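# Mount the feed hopper on the grinder inlet

## Task

Place the feed hopper so that it sits fitted onto the grinder's inlet, then open the gripper so the robot is no longer holding it.

## Robot and tools

ROBOT. Two arms, left_arm and right_arm, each with six revolute joints and a parallel two-finger gripper. Base origins in the scene frame: left_arm at (-0.021, +0.339, 0) m, quat_wxyz (+1.000, 0, 0, +0.017); right_arm at (+0.038, -0.358, 0) m, quat_wxyz (+1.000, 0, 0, +0.020). The scene frame has its origin on the table surface midway between the arms, +z up, +x pointing out across the table, and left_arm on the +y side. The arm names say nothing about image sides. Fingers extend along the gripper's +z axis and close along its y axis. end_effector_position is the point between the pads, roughly 1 cm short of the fingertips; printed hand positions can be off, more so at long reach.

JOINT ORDER. Every row and every per-joint list uses this order per arm: shoulder (joint2), elbow (joint3), wrist roll (joint6), wrist pitch (joint4), waist (joint1), wrist yaw (joint5), then the gripper opening. The waist sign is flipped relative to the URDF everywhere you send or read it (URDF 1.2 shows as about -1.2). Stated ranges in URDF signs: waist -2.880 to 2.880, shoulder 0.000 to 3.142, elbow 0.000 to 3.019, wrist pitch -1.693 to 1.571, wrist yaw -1.571 to 1.571, wrist roll -2.094 to 2.094. Real ends may differ by up to 0.019 rad.

execute_actions(actions). actions is a list of up to 15 actions; each action is a list of up to 15 rows; each row is one control step of 1/30 s. If an action has fewer than 15 rows, its last row is repeated to fill 15 steps. A row is a single list of 14 numbers in [-1, 1] covering both arms: left_arm's six joint values and opening, then right_arm's six and opening, even when one arm stays still. Joint values are scaled offsets, not poses: 1.0 equals 1.264 rad (waist), 1.32 (shoulder), 1.276 (elbow), 1.83 (wrist pitch), 1.686 (wrist yaw), 2.022 (wrist roll), and each is measured from that arm's angles at the start of the current action, not from the previous row; for a call's first action, from the last reported angles. Opening is absolute: +1 fully open, -1 closed. An action asking any joint to go more than 0.019 rad outward past its range end is refused for both arms; a malformed action, or a first action failing that check, rejects the whole call. Past a real end the joint stops there and the result may say "joint sent to its limit" (its absence proves nothing). An empty list only returns the current state and images.

move(target, speed, blocking). target is one 14-number row laid out as above; its joint offsets count from the Joint positions in the latest result that lists them, not from where the arm is when the move begins. All joints interpolate in step, so the hand traces a curve and does not avoid obstacles or the other arm. speed (0.01 to 2 rad/s, default 0.5) caps the joint with the most travel; paths last 0.5 to 10 s and are cut off at 10 s. Finger values are applied at the start. blocking=false returns after 0.5 s while motion continues; then only wait or stop are accepted until a result shows the move ended. The extra "move:" line gives the ending (done, off_target, moving, held, fault), limits=held or limits=none, and each arm's joint furthest from target. Faster moves and targets set deeper past a contact hit and press harder.

wait(seconds): 0 to 10; the arms hold their last command and a running move keeps going. stop(): brakes a running move; braking needs room, fingers keep moving. zoom_image(camera, region): camera is cam_head_left, cam_head_right, cam_left_wrist or cam_right_wrist; region [x0, y0, x1, y1] in pixels, origin top-left, at most 504 by 504. read_manual(section): only "licences", no motion. finished_scene(scene): pass the current scene number; irreversible, and the fit must already hold.

RESULTS. The state line gives, per arm, end_effector_position (m) and end_effector_quat_wxyz in the scene frame. Joint positions and Joint velocities list each arm's joints in the order above (rad, rad/s) plus the finger-pad gap (m, m/s; 0.094 m fully open). Joint targets shows what the joints are currently driven toward. grip_measured is the measured opening on the command scale, with a fixed per-gripper error of about 1 mm. "joint command not followed" means a clearance check altered or blocked joint targets on some steps. FAULT, MOTOR HOT (85 °C) and OVER-TEMPERATURE FAULT (100 °C, the arm goes limp and drops) report stops and heat.

MOTION LIMITS. Each step keeps a joint's target within a lead of its measured angle: 0.264 rad waist, 0.32 shoulder, 0.276 elbow, 0.33 wrist pitch, 0.186 wrist yaw, 0.522 wrist roll; targets placing the hand over 70 mm away are scaled back. Large offsets therefore take several actions, and unfinished motion should be re-commanded. Sending zeros lets an arm sag; to hold, first send offsets back to the desired angles, then zeros, raising the correction if a joint still lags.

GRIPPING. Commanding about 0.03 below grip_measured holds firmly; a smaller gap grips softer. Pads give roughly 50 to 62 N, less on thin parts, with a brief spike on contact. The hopper may be tugged briefly while held, and loose items may be nudged.

AVOID. Knocking or placing anything off the table, dropping or slamming the hopper, hard pushes, and arm-to-arm collisions. Holding loads heats motors, even while replies are being written, since the simulation keeps running meanwhile.

CAMERAS. All four images are 504x504, pinhole with radial distortion; head cameras have about 70.6-70.8 degree vertical field (focal about 355 px), wrist cameras about 93.1 degrees (focal about 238.7 px). Wrist camera frame: +z forward, +x right, +y down.

Each tool is called after "Emit:" as a command line: name --argument value for each argument, lists and objects as JSON in quotes; but a table of rows of numbers goes row by row, as --pt "numbers of a row", without its own name.

## Session

Emit:
execute_actions --actions '[]'

Scene clock: 0.00 s.
left_arm: end_effector_position=(+0.1633, +0.7804, +0.2376) grip_measured=+1.000 end_effector_quat_wxyz=(-0.148, -0.220, +0.938, +0.223) | right_arm: end_effector_position=(+0.3704, -0.6104, +0.2423) grip_measured=+1.000 end_effector_quat_wxyz=(+0.064, +0.762, +0.634, -0.117)
Joint names: [shoulder, elbow, wrist roll, wrist pitch, waist, wrist yaw]
Joint positions: left_arm=[ 1.515  1.373  0.56  -1.324 -0.957 -0.533  0.094] | right_arm=[ 1.398  1.31   1.206 -1.438  0.583  0.264  0.094]
Joint velocities: left_arm=[-0.005  0.002  0.037 -0.012  0.015 -0.022  0.   ] | right_arm=[-0.005 -0.017  0.037 -0.002  0.015  0.022  0.   ]
Joint targets: left_arm=[1.519 1.396 0.560 -1.323 -0.957 -0.533] | right_arm=[1.397 1.336 1.206 -1.437 0.583 0.264]

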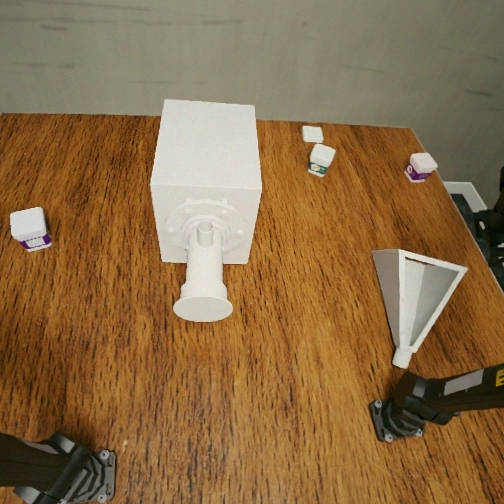

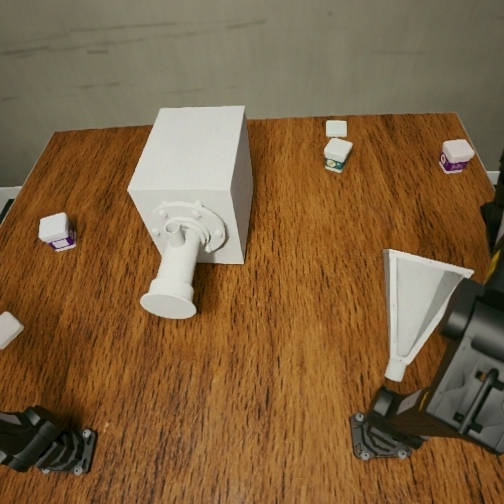

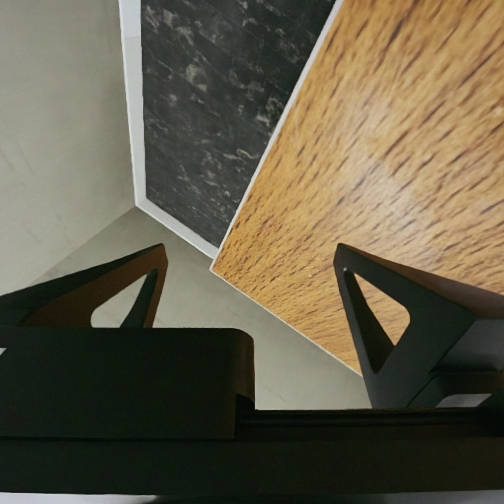

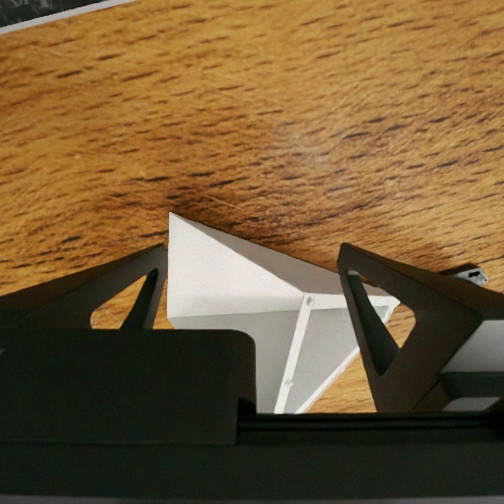

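Emit:
move --target '[-0.92,-0.707,-0.277,0.69,0.8,0.316,1,0.06,0.17,-0.658,-0.125,-0.03,-0.236,0.2]' --speed 0.9

Scene clock: 9.73 s.
left_arm: end_effector_position=(+0.2782, +0.3343, +0.3997) grip_measured=+1.000 end_effector_quat_wxyz=(+0.742, +0.009, +0.670, -0.001) | right_arm: end_effector_position=(+0.4088, -0.5409, +0.2765) grip_measured=+0.203 end_effector_quat_wxyz=(-0.011, +0.199, +0.977, +0.073)
Joint names: [shoulder, elbow, wrist roll, wrist pitch, waist, wrist yaw]
Joint positions: left_arm=[ 0.293  0.477  0.011 -0.083  0.052 -0.003  0.094] | right_arm=[ 1.459  1.474 -0.115 -1.652  0.554 -0.131  0.057]
Joint velocities: left_arm=[ 0.005 -0.007 -0.007  0.002  0.005 -0.066  0.   ] | right_arm=[-0.005  0.017 -0.095  0.002  0.005  0.007 -0.001]
Joint targets: left_arm=[0.301 0.471 -0.000 -0.061 0.054 0.000] | right_arm=[1.477 1.527 -0.125 -1.667 0.545 -0.134]
move: off_target (left_arm, right_arm); limits=none; left_arm: farthest joint: the wrist pitch, 0.021 radians from its target (1.263 radians at the start); right_arm: farthest joint: the elbow, 0.053 radians from its target (0.217 radians at the start)

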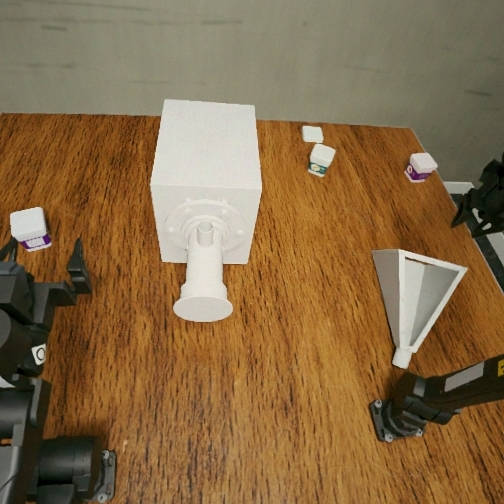

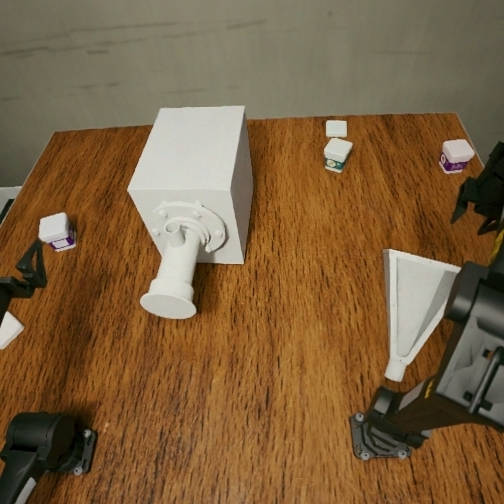

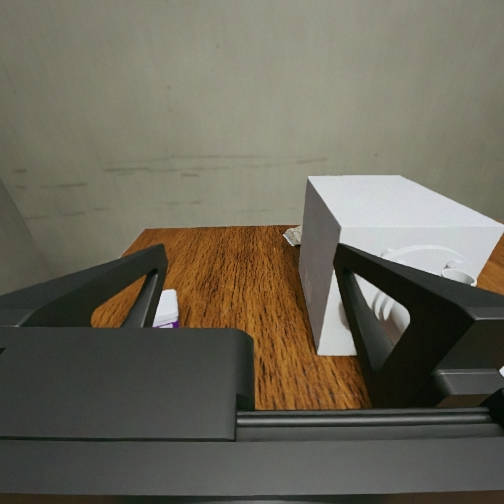

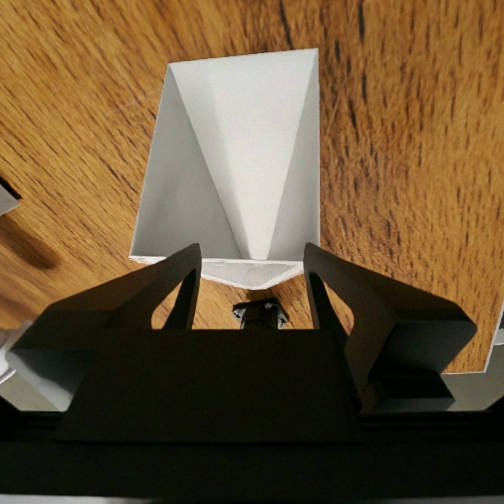

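Emit:
move --target '[0,0,0,0,0.45,0,1,0.09,-0.02,0,0.02,0.125,0,0.2]' --speed 0.6

Scene clock: 15.20 s.
left_arm: end_effector_position=(+0.2287, +0.1745, +0.3997) grip_measured=+1.000 end_effector_quat_wxyz=(+0.712, +0.195, +0.641, -0.209) | right_arm: end_effector_position=(+0.3859, -0.6032, +0.2261) grip_measured=+0.203 end_effector_quat_wxyz=(-0.054, +0.276, +0.955, +0.093)
Joint names: [shoulder, elbow, wrist roll, wrist pitch, waist, wrist yaw]
Joint positions: left_arm=[ 0.293  0.477  0.011 -0.083  0.619 -0.003  0.094] | right_arm=[ 1.564  1.451 -0.115 -1.629  0.708 -0.131  0.057]
Joint velocities: left_arm=[ 0.005  0.007  0.007 -0.002  0.005  0.007  0.   ] | right_arm=[ 0.015  0.002 -0.022 -0.012  0.024  0.037  0.   ]
Joint targets: left_arm=[0.293 0.477 0.011 -0.083 0.621 -0.003] | right_arm=[1.577 1.449 -0.115 -1.615 0.712 -0.131]
move: done; limits=none; left_arm: farthest joint: the waist, 0.002 radians from its target (0.569 radians at the start); right_arm: farthest joint: the shoulder, 0.014 radians from its target (0.119 radians at the start)

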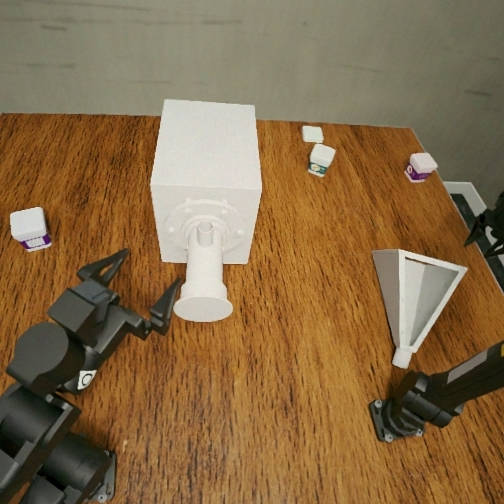

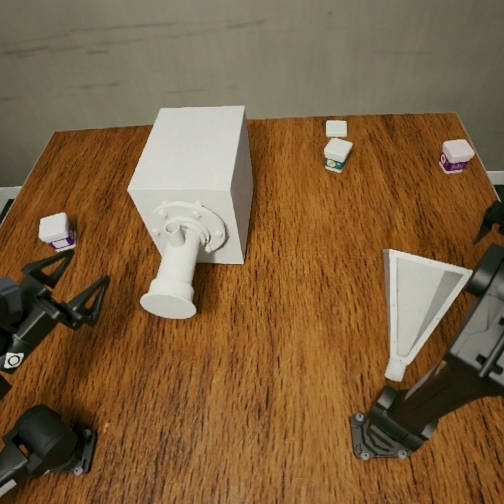

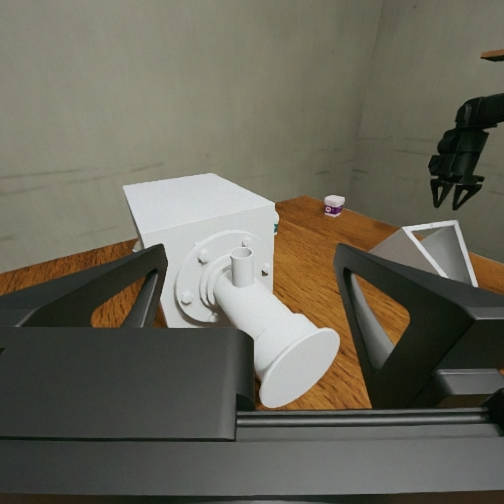

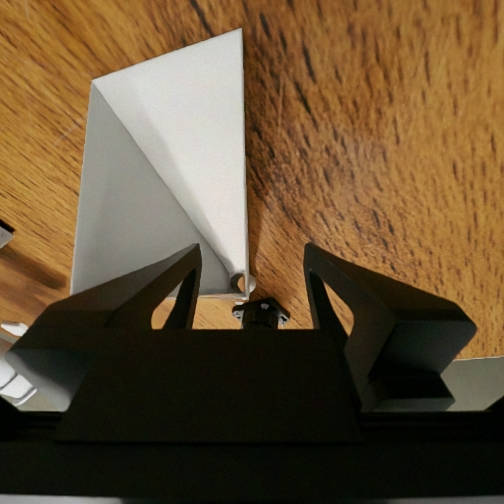

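Emit:
move --target '[0,0,0,0,0,0,1,0.02,-0.216,-0.015,0.147,-0.04,-0.012,0.2]' --speed 0.3

Scene clock: 22.50 s.
left_arm: end_effector_position=(+0.2287, +0.1745, +0.3997) grip_measured=+1.000 end_effector_quat_wxyz=(+0.712, +0.195, +0.641, -0.209) | right_arm: end_effector_position=(+0.3740, -0.5691, +0.1229) grip_measured=+0.203 end_effector_quat_wxyz=(-0.064, +0.248, +0.961, +0.105)
Joint names: [shoulder, elbow, wrist roll, wrist pitch, waist, wrist yaw]
Joint positions: left_arm=[ 0.293  0.477  0.011 -0.083  0.619 -0.003  0.094] | right_arm=[ 1.575  1.181 -0.136 -1.375  0.666 -0.149  0.057]
Joint velocities: left_arm=[ 0.005 -0.007 -0.022 -0.012  0.005 -0.007  0.   ] | right_arm=[-0.005 -0.007 -0.037 -0.017  0.005  0.066  0.001]
Joint targets: left_arm=[0.293 0.477 0.011 -0.083 0.619 -0.003] | right_arm=[1.591 1.176 -0.146 -1.360 0.657 -0.151]
move: done; limits=none; left_arm: farthest joint: the waist, 0.000 radians from its target (0.000 radians at the start); right_arm: farthest joint: the shoulder, 0.015 radians from its target (0.027 radians at the start)

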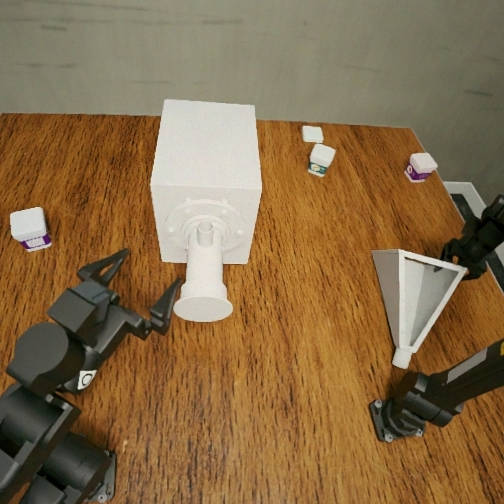

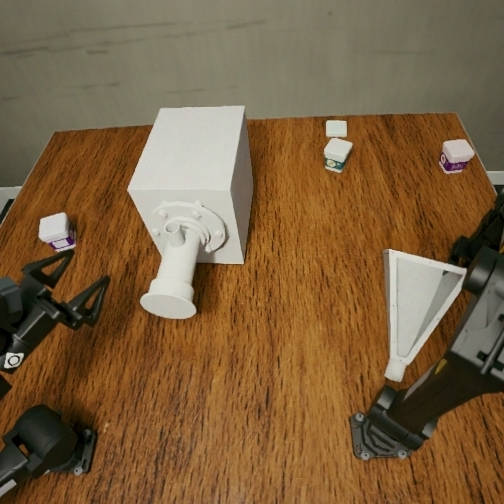

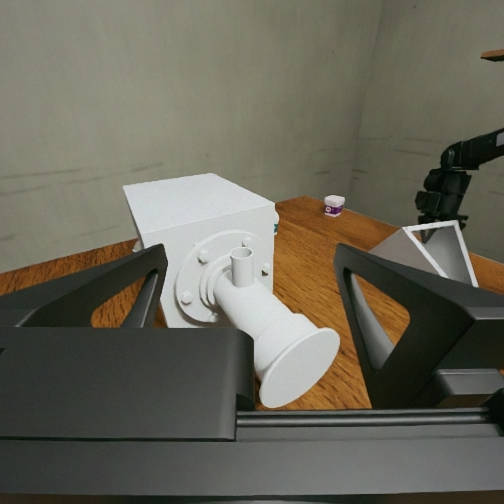

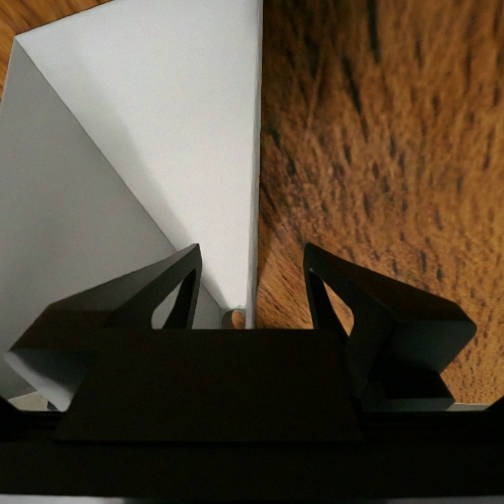

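Emit:
execute_actions --actions '[[[0,0,0,0,0,0,1,0,0,0.01,0,0.008,0,-0.7]],[[0,0,0,0,0,0,1,0,0,0,0,0,0,-1]]]'

Emit:
move --target '[0,0,0,0,0,0,1,-0.02,0.32,0.05,0,-0.1,0,-1]' --speed 0.2

Emit:
move --target '[0,0,0,0,0,0,1,-0.75,0.06,0.2,-0.1,-0.3,0.05,-1]' --speed 0.22

Scene clock: 31.90 s.
left_arm: end_effector_position=(+0.2287, +0.1745, +0.3997) grip_measured=+1.000 end_effector_quat_wxyz=(+0.712, +0.195, +0.641, -0.209) | right_arm: end_effector_position=(+0.3747, -0.5681, +0.1231) grip_measured=-0.975 end_effector_quat_wxyz=(-0.064, +0.266, +0.956, +0.109)
Joint names: [shoulder, elbow, wrist roll, wrist pitch, waist, wrist yaw]
Joint positions: left_arm=[ 0.293  0.477  0.011 -0.083  0.619 -0.003  0.094] | right_arm=[ 1.575  1.181 -0.099 -1.375  0.667 -0.158  0.001]
Joint velocities: left_arm=[ 0.005 -0.012 -0.007 -0.007  0.005 -0.051  0.   ] | right_arm=[-0.005 -0.007  0.037  0.012  0.024  0.037 -0.001]
Joint targets: left_arm=[0.293 0.477 0.011 -0.083 0.619 -0.003] | right_arm=[1.575 1.181 -0.126 -1.375 0.667 -0.149]

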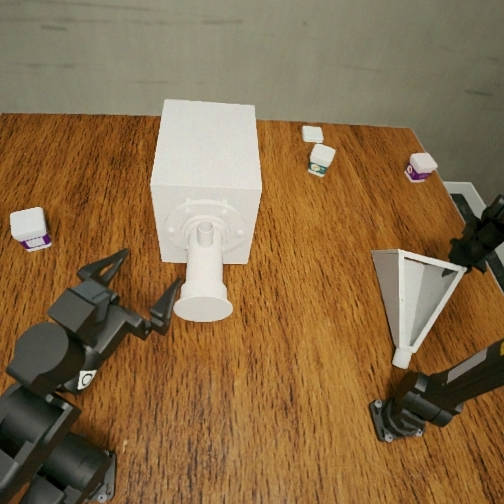

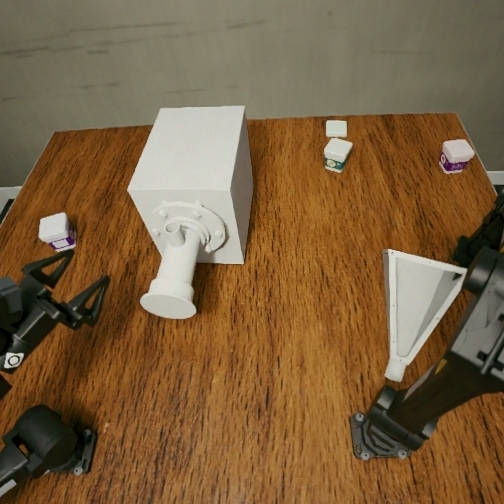

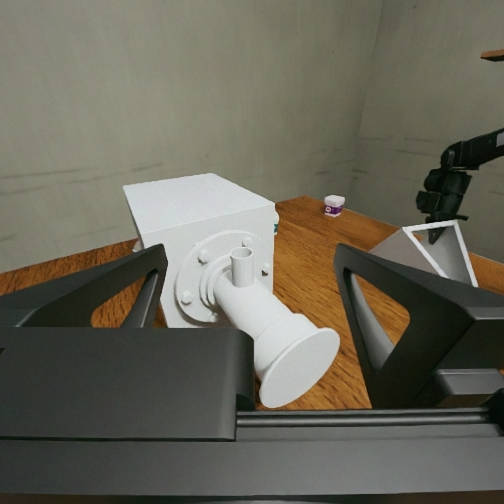

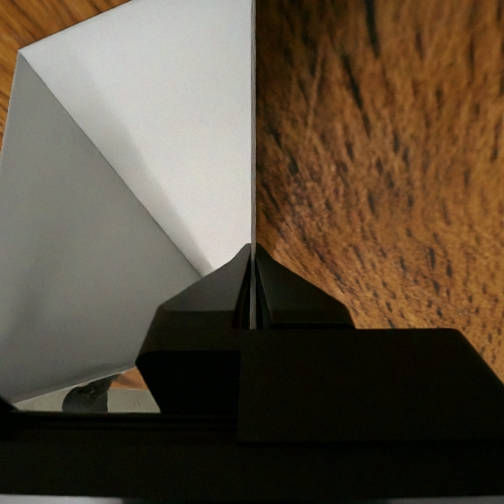

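Scene clock: 34.33 s.
left_arm: end_effector_position=(+0.2287, +0.1745, +0.3997) grip_measured=+1.000 end_effector_quat_wxyz=(+0.712, +0.195, +0.641, -0.209) | right_arm: end_effector_position=(+0.4876, -0.5812, +0.2285) grip_measured=-0.976 end_effector_quat_wxyz=(+0.070, +0.236, +0.968, +0.051)
Joint names: [shoulder, elbow, wrist roll, wrist pitch, waist, wrist yaw]
Joint positions: left_arm=[ 0.293  0.477  0.011 -0.083  0.619 -0.003  0.094] | right_arm=[ 1.584  1.487 -0.021 -1.365  0.548 -0.134  0.001]
Joint velocities: left_arm=[-0.005 -0.017 -0.022 -0.007  0.024  0.037  0.   ] | right_arm=[-0.005 -0.007 -0.037  0.002 -0.005 -0.081  0.   ]
Joint targets: left_arm=[0.293 0.477 0.011 -0.083 0.619 -0.003] | right_arm=[1.549 1.589 0.002 -1.375 0.541 -0.158]
move: off_target (right_arm); limits=none; left_arm: farthest joint: the waist, 0.000 radians from its target (0.000 radians at the start); right_arm: farthest joint: the elbow, 0.102 radians from its target (0.409 radians at the start)

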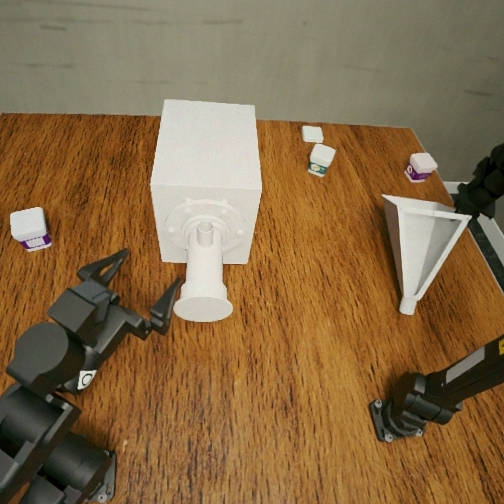

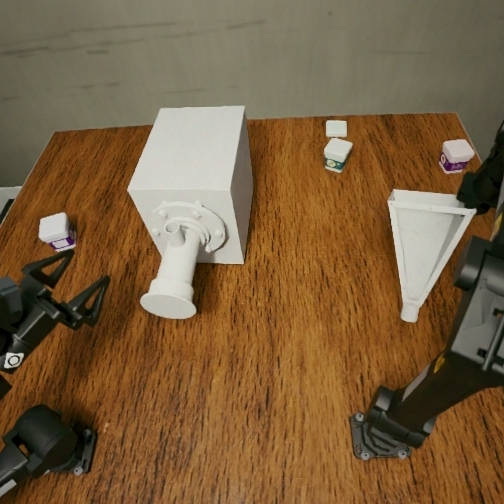

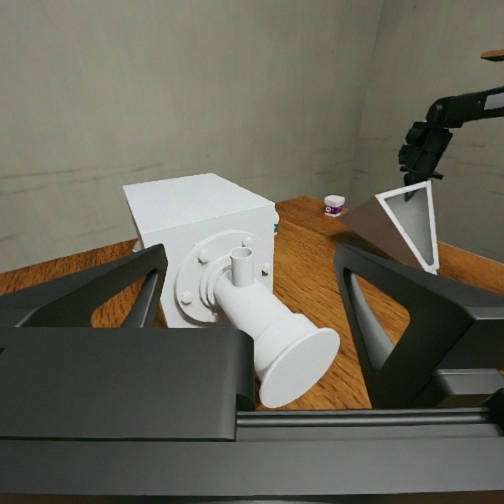

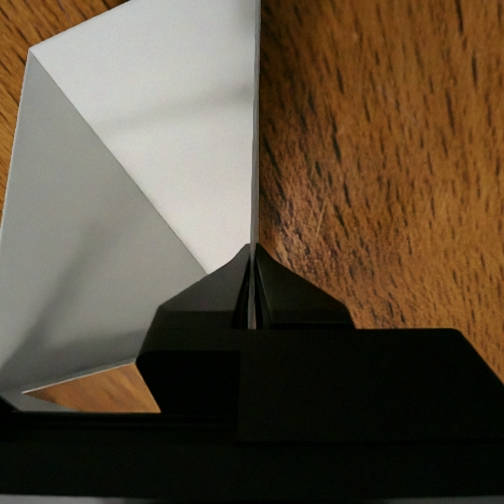

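Scene clock: 39.37 s.
left_arm: end_effector_position=(+0.2287, +0.1745, +0.3997) grip_measured=+1.000 end_effector_quat_wxyz=(+0.712, +0.195, +0.641, -0.209) | right_arm: end_effector_position=(+0.2251, -0.3774, +0.5203) grip_measured=-0.976 end_effector_quat_wxyz=(+0.397, +0.197, +0.895, +0.052)
Joint names: [shoulder, elbow, wrist roll, wrist pitch, waist, wrist yaw]
Joint positions: left_arm=[ 0.293  0.477  0.011 -0.083  0.619 -0.003  0.094] | right_arm=[ 0.614  1.45   0.313 -1.584  0.177 -0.036  0.001]
Joint velocities: left_arm=[-0.005 -0.007  0.007  0.002 -0.005  0.022  0.   ] | right_arm=[-0.015 -0.002 -0.037 -0.012  0.005  0.051 -0.   ]
Joint targets: left_arm=[0.293 0.477 0.011 -0.083 0.619 -0.003] | right_arm=[0.594 1.563 0.384 -1.548 0.168 -0.050]
move: off_target (right_arm); limits=none; left_arm: farthest joint: the waist, 0.000 radians from its target (0.000 radians at the start); right_arm: farthest joint: the elbow, 0.114 radians from its target (0.077 radians at the start)

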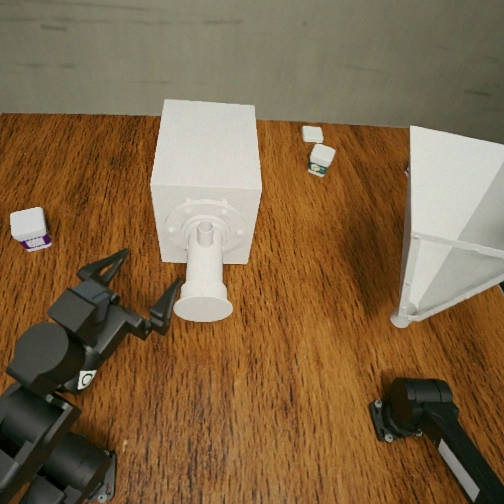

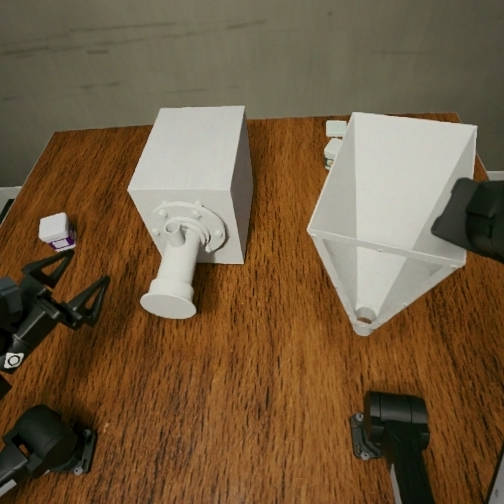

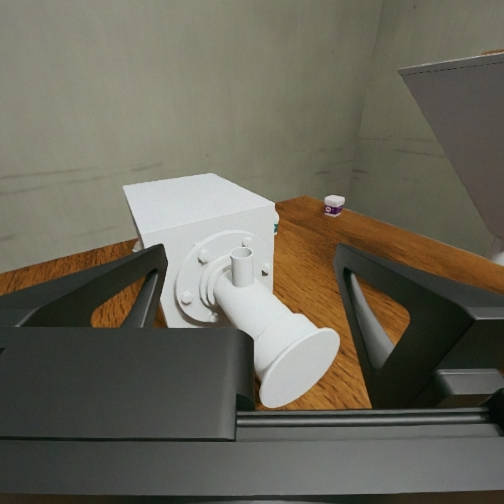

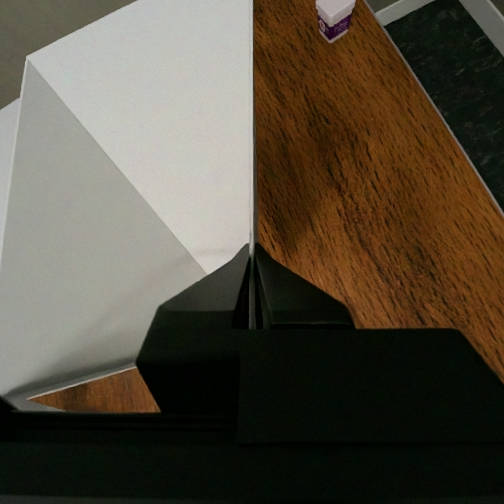

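Emit:
move --target '[0,0,0,0,0,0,1,-0.04,0.2,0.23,0,-0.71,0.185,-1]' --speed 0.3

Emit:
execute_actions --actions '[[[0,0,0,0,0,0,1,0.04,0.18,0.035,0.03,0,0,-1]],[[0,0,0,0,0,0,1,0.05,0.18,0.035,0.03,0,0,-1]],[[0,0,0,0,0,0,1,0.05,0.18,0.035,0.03,0,0,-1]],[[0,0,0,0,0,0,1,0.05,0.18,0.035,0.03,0,0,-1]],[[0,0,0,0,0,0,1,-0.02,0.07,0.035,0.03,0,0,-1]]]'

Scene clock: 54.47 s.
left_arm: end_effector_position=(+0.2287, +0.1745, +0.3997) grip_measured=+1.000 end_effector_quat_wxyz=(+0.712, +0.195, +0.641, -0.209) | right_arm: end_effector_position=(+0.1772, -0.2921, +0.5775) grip_measured=-0.976 end_effector_quat_wxyz=(+0.416, +0.036, +0.885, +0.204)
Joint names: [shoulder, elbow, wrist roll, wrist pitch, waist, wrist yaw]
Joint positions: left_arm=[ 0.293  0.477  0.011 -0.083  0.619 -0.003  0.094] | right_arm=[ 0.593  1.59   0.696 -1.631 -0.714  0.277  0.001]
Joint velocities: left_arm=[ 0.005  0.017  0.037  0.007 -0.005 -0.037  0.   ] | right_arm=[ 0.005 -0.022 -0.022  0.007  0.005 -0.007 -0.   ]
Joint targets: left_arm=[0.293 0.477 0.011 -0.083 0.619 -0.003] | right_arm=[0.561 1.705 0.778 -1.584 -0.720 0.276]
move: off_target (right_arm); limits=none; left_arm: farthest joint: the waist, 0.000 radians from its target (0.000 radians at the start); right_arm: farthest joint: the elbow, 0.115 radians from its target (0.256 radians at the start)

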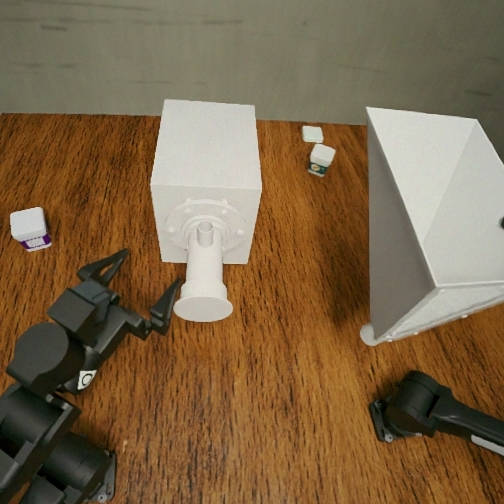

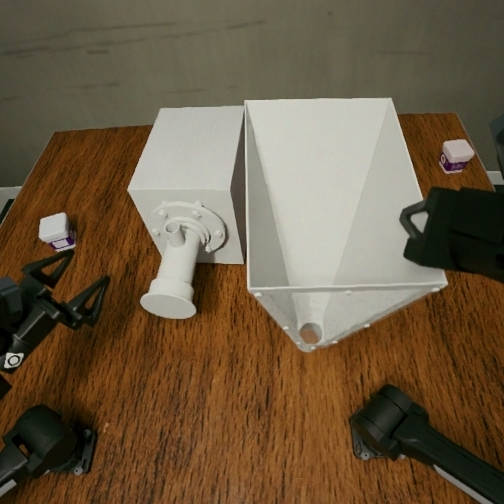

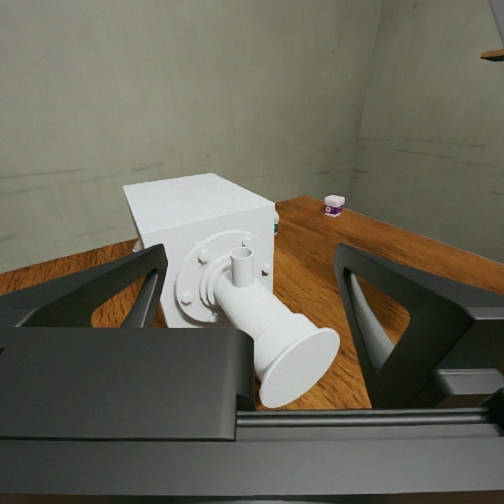

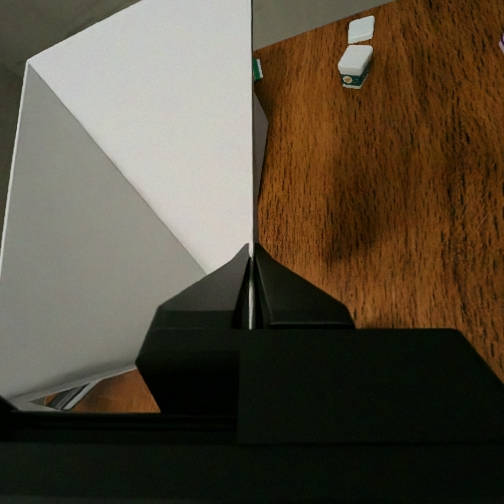

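Scene clock: 56.97 s.
left_arm: end_effector_position=(+0.2287, +0.1745, +0.3997) grip_measured=+1.000 end_effector_quat_wxyz=(+0.712, +0.195, +0.641, -0.209) | right_arm: end_effector_position=(+0.2343, -0.2394, +0.7103) grip_measured=-0.974 end_effector_quat_wxyz=(+0.449, +0.037, +0.862, +0.230)
Joint names: [shoulder, elbow, wrist roll, wrist pitch, waist, wrist yaw]
Joint positions: left_arm=[ 0.293  0.477  0.011 -0.083  0.619 -0.003  0.094] | right_arm=[ 0.976  2.136  0.681 -1.696 -0.714  0.281  0.001]
Joint velocities: left_arm=[-0.015 -0.002  0.066 -0.007  0.005 -0.007  0.   ] | right_arm=[-0.005 -0.007  0.022  0.002  0.005 -0.051 -0.002]
Joint targets: left_arm=[0.293 0.477 0.011 -0.083 0.619 -0.003] | right_arm=[0.949 2.226 0.753 -1.641 -0.714 0.281]

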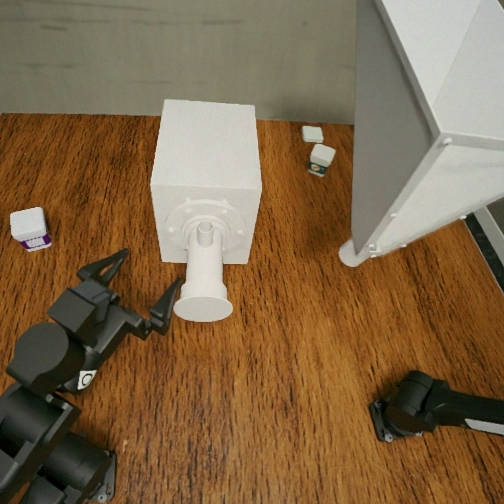

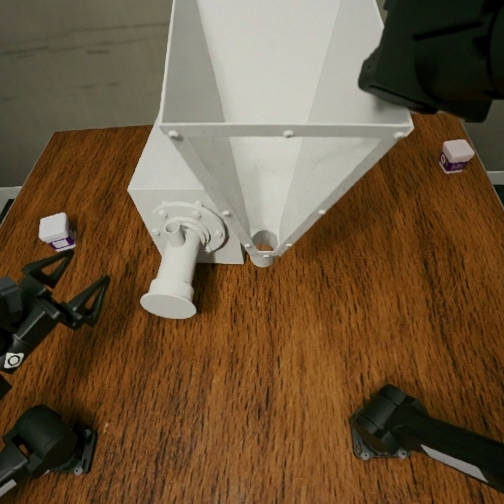

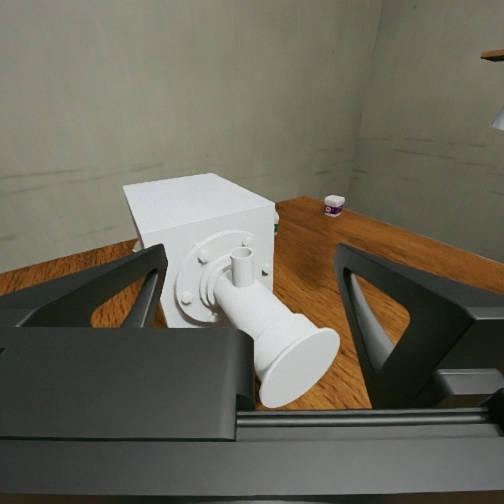

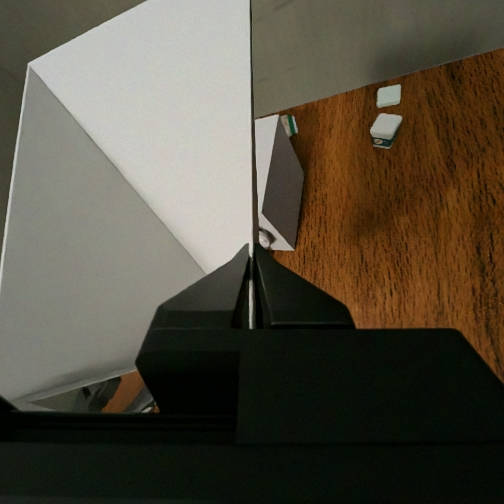

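Emit:
execute_actions --actions '[[[0,0,0,0,0.08,0,1,0.05,0.18,0.04,0.03,0,0,-1]],[[0,0,0,0,0,0,1,0.05,0.17,0.04,0.04,0,0,-1]],[[0,0,0,0,0,0,1,0.05,0.07,0.04,0.075,0,0,-1]],[[0,0,0,0,0,0,1,0.03,0.06,0.035,0.07,0,0,-1]],[[0,0,0,0,0,0,1,0,0.055,0.035,0.04,0,0,-1]],[[0,0,0,0,0,0,1,-0.04,0.045,0.03,0.03,0,0,-1]]]'

Scene clock: 66.97 s.
left_arm: end_effector_position=(+0.2104, +0.1497, +0.3997) grip_measured=+1.000 end_effector_quat_wxyz=(+0.700, +0.228, +0.630, -0.245) | right_arm: end_effector_position=(+0.4248, -0.0613, +0.6546) grip_measured=-0.973 end_effector_quat_wxyz=(+0.389, +0.025, +0.906, +0.167)
Joint names: [shoulder, elbow, wrist roll, wrist pitch, waist, wrist yaw]
Joint positions: left_arm=[ 0.293  0.477  0.011 -0.083  0.723 -0.005  0.094] | right_arm=[ 1.529  2.444  0.682 -1.647 -0.714  0.286  0.001]
Joint velocities: left_arm=[-0.005 -0.017  0.022 -0.002 -0.005 -0.007  0.   ] | right_arm=[ 0.005 -0.017 -0.051 -0.007  0.005 -0.051  0.001]
Joint targets: left_arm=[0.293 0.477 0.011 -0.083 0.723 -0.005] | right_arm=[1.476 2.501 0.743 -1.592 -0.714 0.286]

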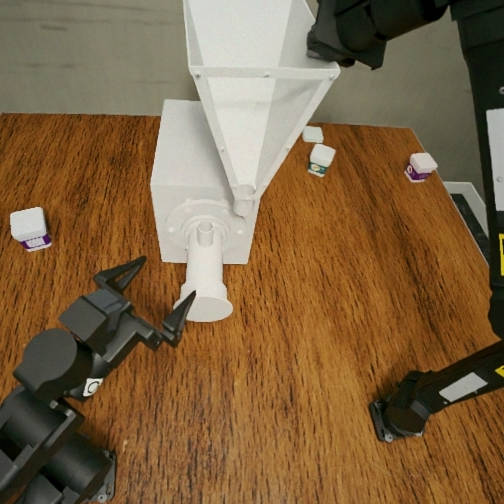

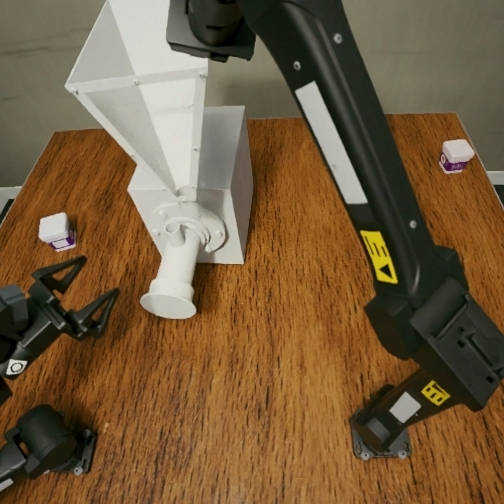

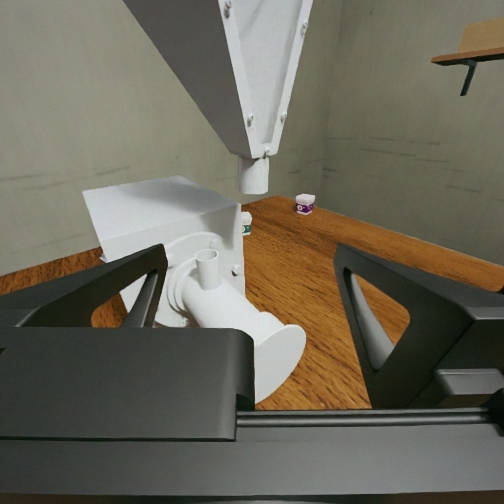

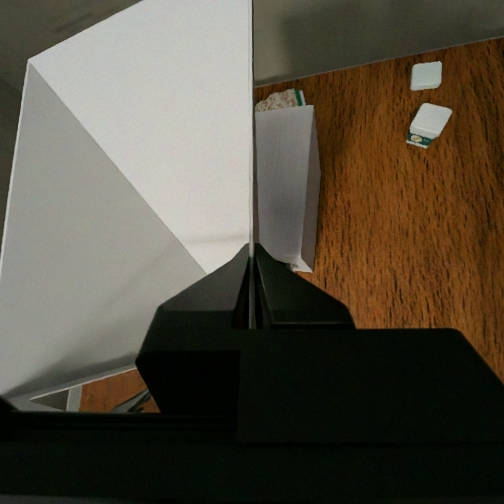

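Emit:
execute_actions --actions '[[[0.11,0.02,0,0.052,0,0,1,-0.04,0.045,0.03,0.03,0,0,-1]],[[0.11,0.065,0,0.052,0,0,1,-0.04,0.045,0.03,0.03,0,0,-1]],[[0.108,0.088,0,0.052,0,0,1,-0.04,0.045,0.03,0.03,0,0,-1]],[[0.106,0.103,0,0.052,0,0,1,-0.04,0.045,0.03,0.03,0,0,-1]],[[0.106,0.113,0,0.052,0,0,0.5,-0.04,0.045,0.03,0.03,0,0,-1]]]'

Scene clock: 79.27 s.
left_arm: end_effector_position=(+0.3668, +0.0212, +0.4168) grip_measured=+0.502 end_effector_quat_wxyz=(+0.688, +0.233, +0.644, -0.241) | right_arm: end_effector_position=(+0.4248, -0.0613, +0.6546) grip_measured=-0.973 end_effector_quat_wxyz=(+0.389, +0.025, +0.906, +0.167)
Joint names: [shoulder, elbow, wrist roll, wrist pitch, waist, wrist yaw]
Joint positions: left_arm=[ 1.028  0.794  0.011  0.298  0.723 -0.005  0.071] | right_arm=[ 1.529  2.444  0.682 -1.647 -0.714  0.286  0.001]
Joint velocities: left_arm=[-0.015  0.017  0.022 -0.002  0.005 -0.037 -0.001] | right_arm=[-0.005 -0.012 -0.037 -0.002  0.015 -0.051 -0.   ]
Joint targets: left_arm=[1.023 0.829 0.011 0.316 0.723 -0.005] | right_arm=[1.476 2.501 0.743 -1.592 -0.714 0.286]

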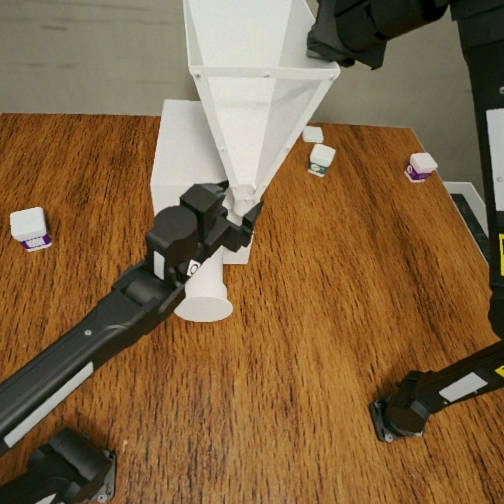

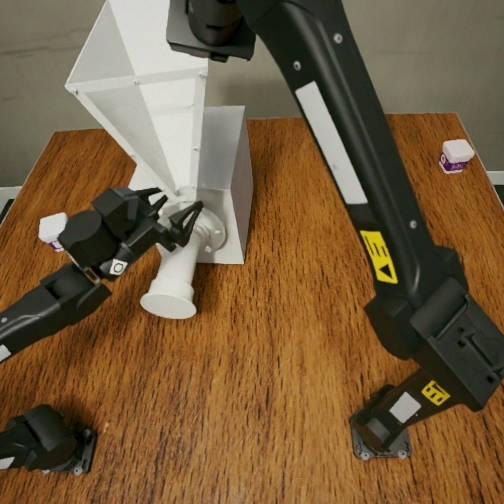

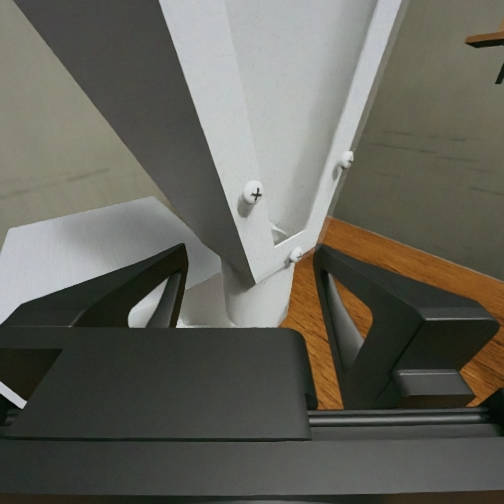

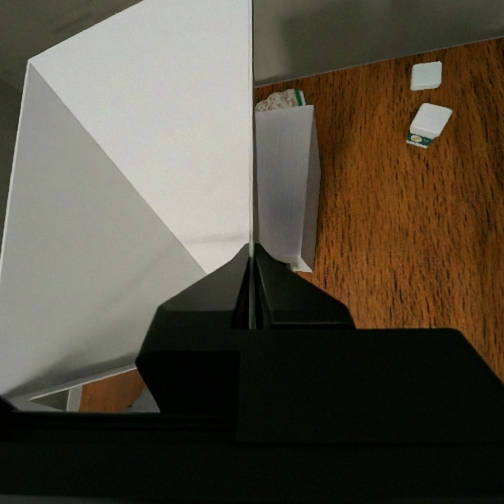

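Lower about 2 cm, slightly forward, then close.

Emit:
execute_actions --actions '[[[0.022,0,0,-0.025,0.01,0,0.4,-0.04,0.045,0.03,0.03,0,0,-1]],[[0,0.02,0,0,0,0,0,-0.04,0.045,0.03,0.03,0,0,-1]],[[0,0.02,0,0,0,0,-0.24,-0.04,0.045,0.03,0.03,0,0,-1]]]'

Scene clock: 85.97 s.
left_arm: end_effector_position=(+0.3712, +0.0160, +0.3975) grip_measured=-0.207 end_effector_quat_wxyz=(+0.670, +0.241, +0.662, -0.235) | right_arm: end_effector_position=(+0.4249, -0.0614, +0.6546) grip_measured=-0.973 end_effector_quat_wxyz=(+0.389, +0.025, +0.906, +0.167)
Joint names: [shoulder, elbow, wrist roll, wrist pitch, waist, wrist yaw]
Joint positions: left_arm=[ 1.052  0.794  0.011  0.265  0.725 -0.003  0.037] | right_arm=[ 1.529  2.444  0.682 -1.647 -0.714  0.287  0.001]
Joint velocities: left_arm=[-0.005  0.002  0.007 -0.012  0.005  0.007  0.   ] | right_arm=[-0.005  0.002  0.051  0.012 -0.005 -0.037  0.001]
Joint targets: left_arm=[1.052 0.820 0.011 0.265 0.724 -0.005] | right_arm=[1.476 2.501 0.743 -1.592 -0.714 0.287]

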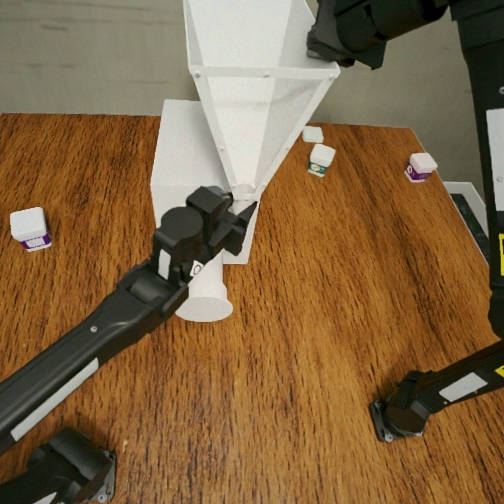

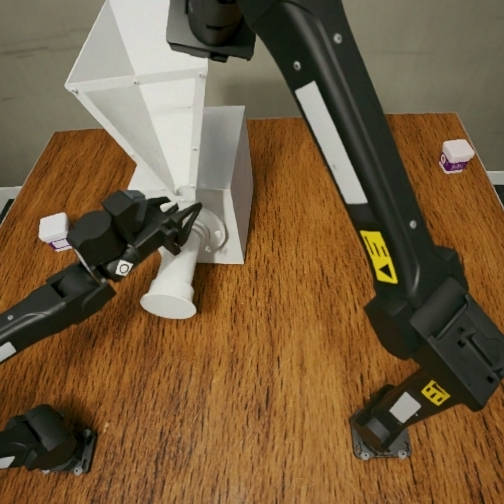

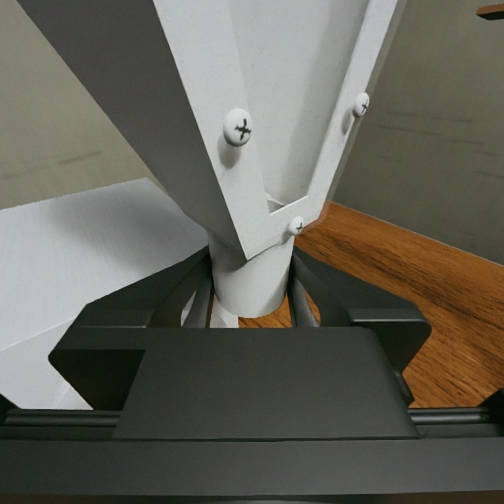

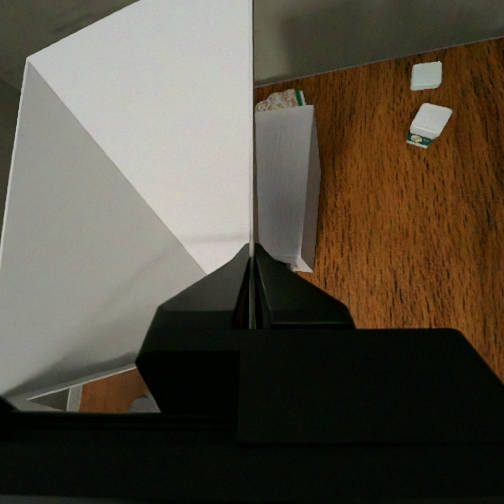

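Emit:
move --target '[0.008,-0.112,0,0.136,-0.143,0.062,-0.245,-0.036,-0.165,0.025,0.168,-0.046,0,-1]' --speed 0.12

Emit:
zoom_image --camera "cam_left_wrist" --region '[170,220,330,340]'

Scene clock: 109.07 s.
left_arm: end_effector_position=(+0.3967, +0.0790, +0.3262) grip_measured=-0.207 end_effector_quat_wxyz=(+0.671, +0.218, +0.675, -0.215) | right_arm: end_effector_position=(+0.4597, +0.0092, +0.5828) grip_measured=-0.976 end_effector_quat_wxyz=(+0.380, +0.000, +0.909, +0.171)
Joint names: [shoulder, elbow, wrist roll, wrist pitch, waist, wrist yaw]
Joint positions: left_arm=[1.083 0.624 0.003 0.453 0.556 0.103 0.037] | right_arm=[ 1.545  2.207  0.679 -1.41  -0.763  0.286  0.001]
Joint velocities: left_arm=[-0.005 -0.007  0.022  0.002  0.005 -0.022  0.   ] | right_arm=[-0.005 -0.007  0.066  0.007  0.015 -0.022  0.001]
Joint targets: left_arm=[1.063 0.651 0.011 0.514 0.544 0.102] | right_arm=[1.481 2.233 0.733 -1.340 -0.772 0.286]
move: off_target (left_arm, right_arm); limits=none; left_arm: farthest joint: the wrist pitch, 0.061 radians from its target (0.249 radians at the start); right_arm: farthest joint: the wrist pitch, 0.071 radians from its target (0.308 radians at the start)

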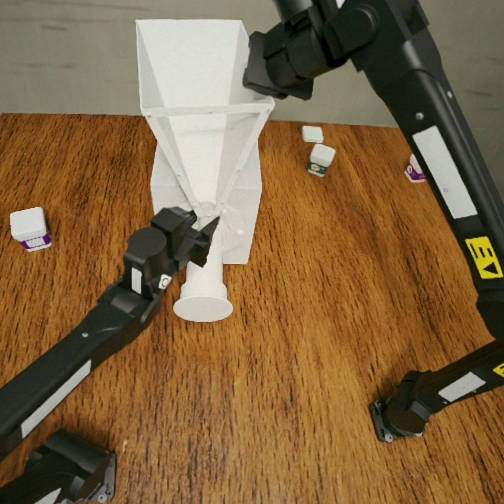

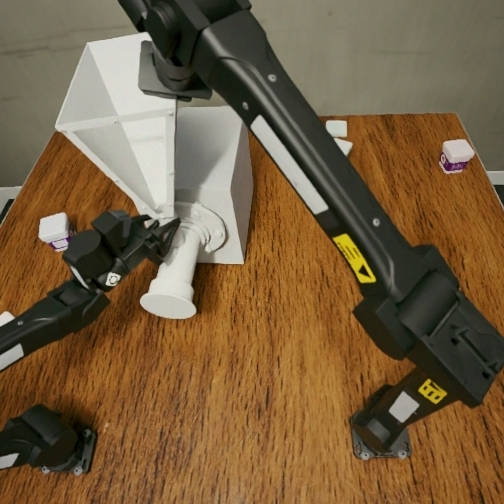

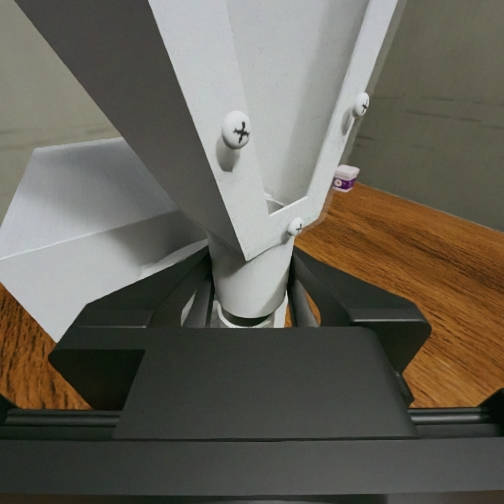

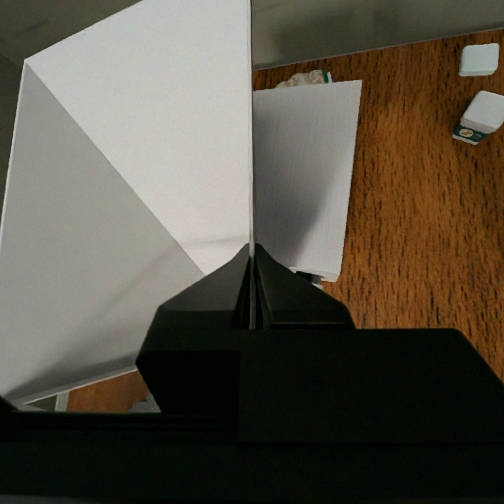

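Region (170, 220, 330, 340) of cam_left_wrist's 504x504 image, scaled by 3.150, with more detail than that image has; it fills the top 378 rows of this view, and the rest is white.

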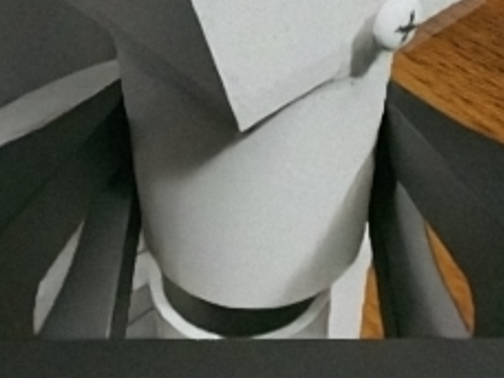

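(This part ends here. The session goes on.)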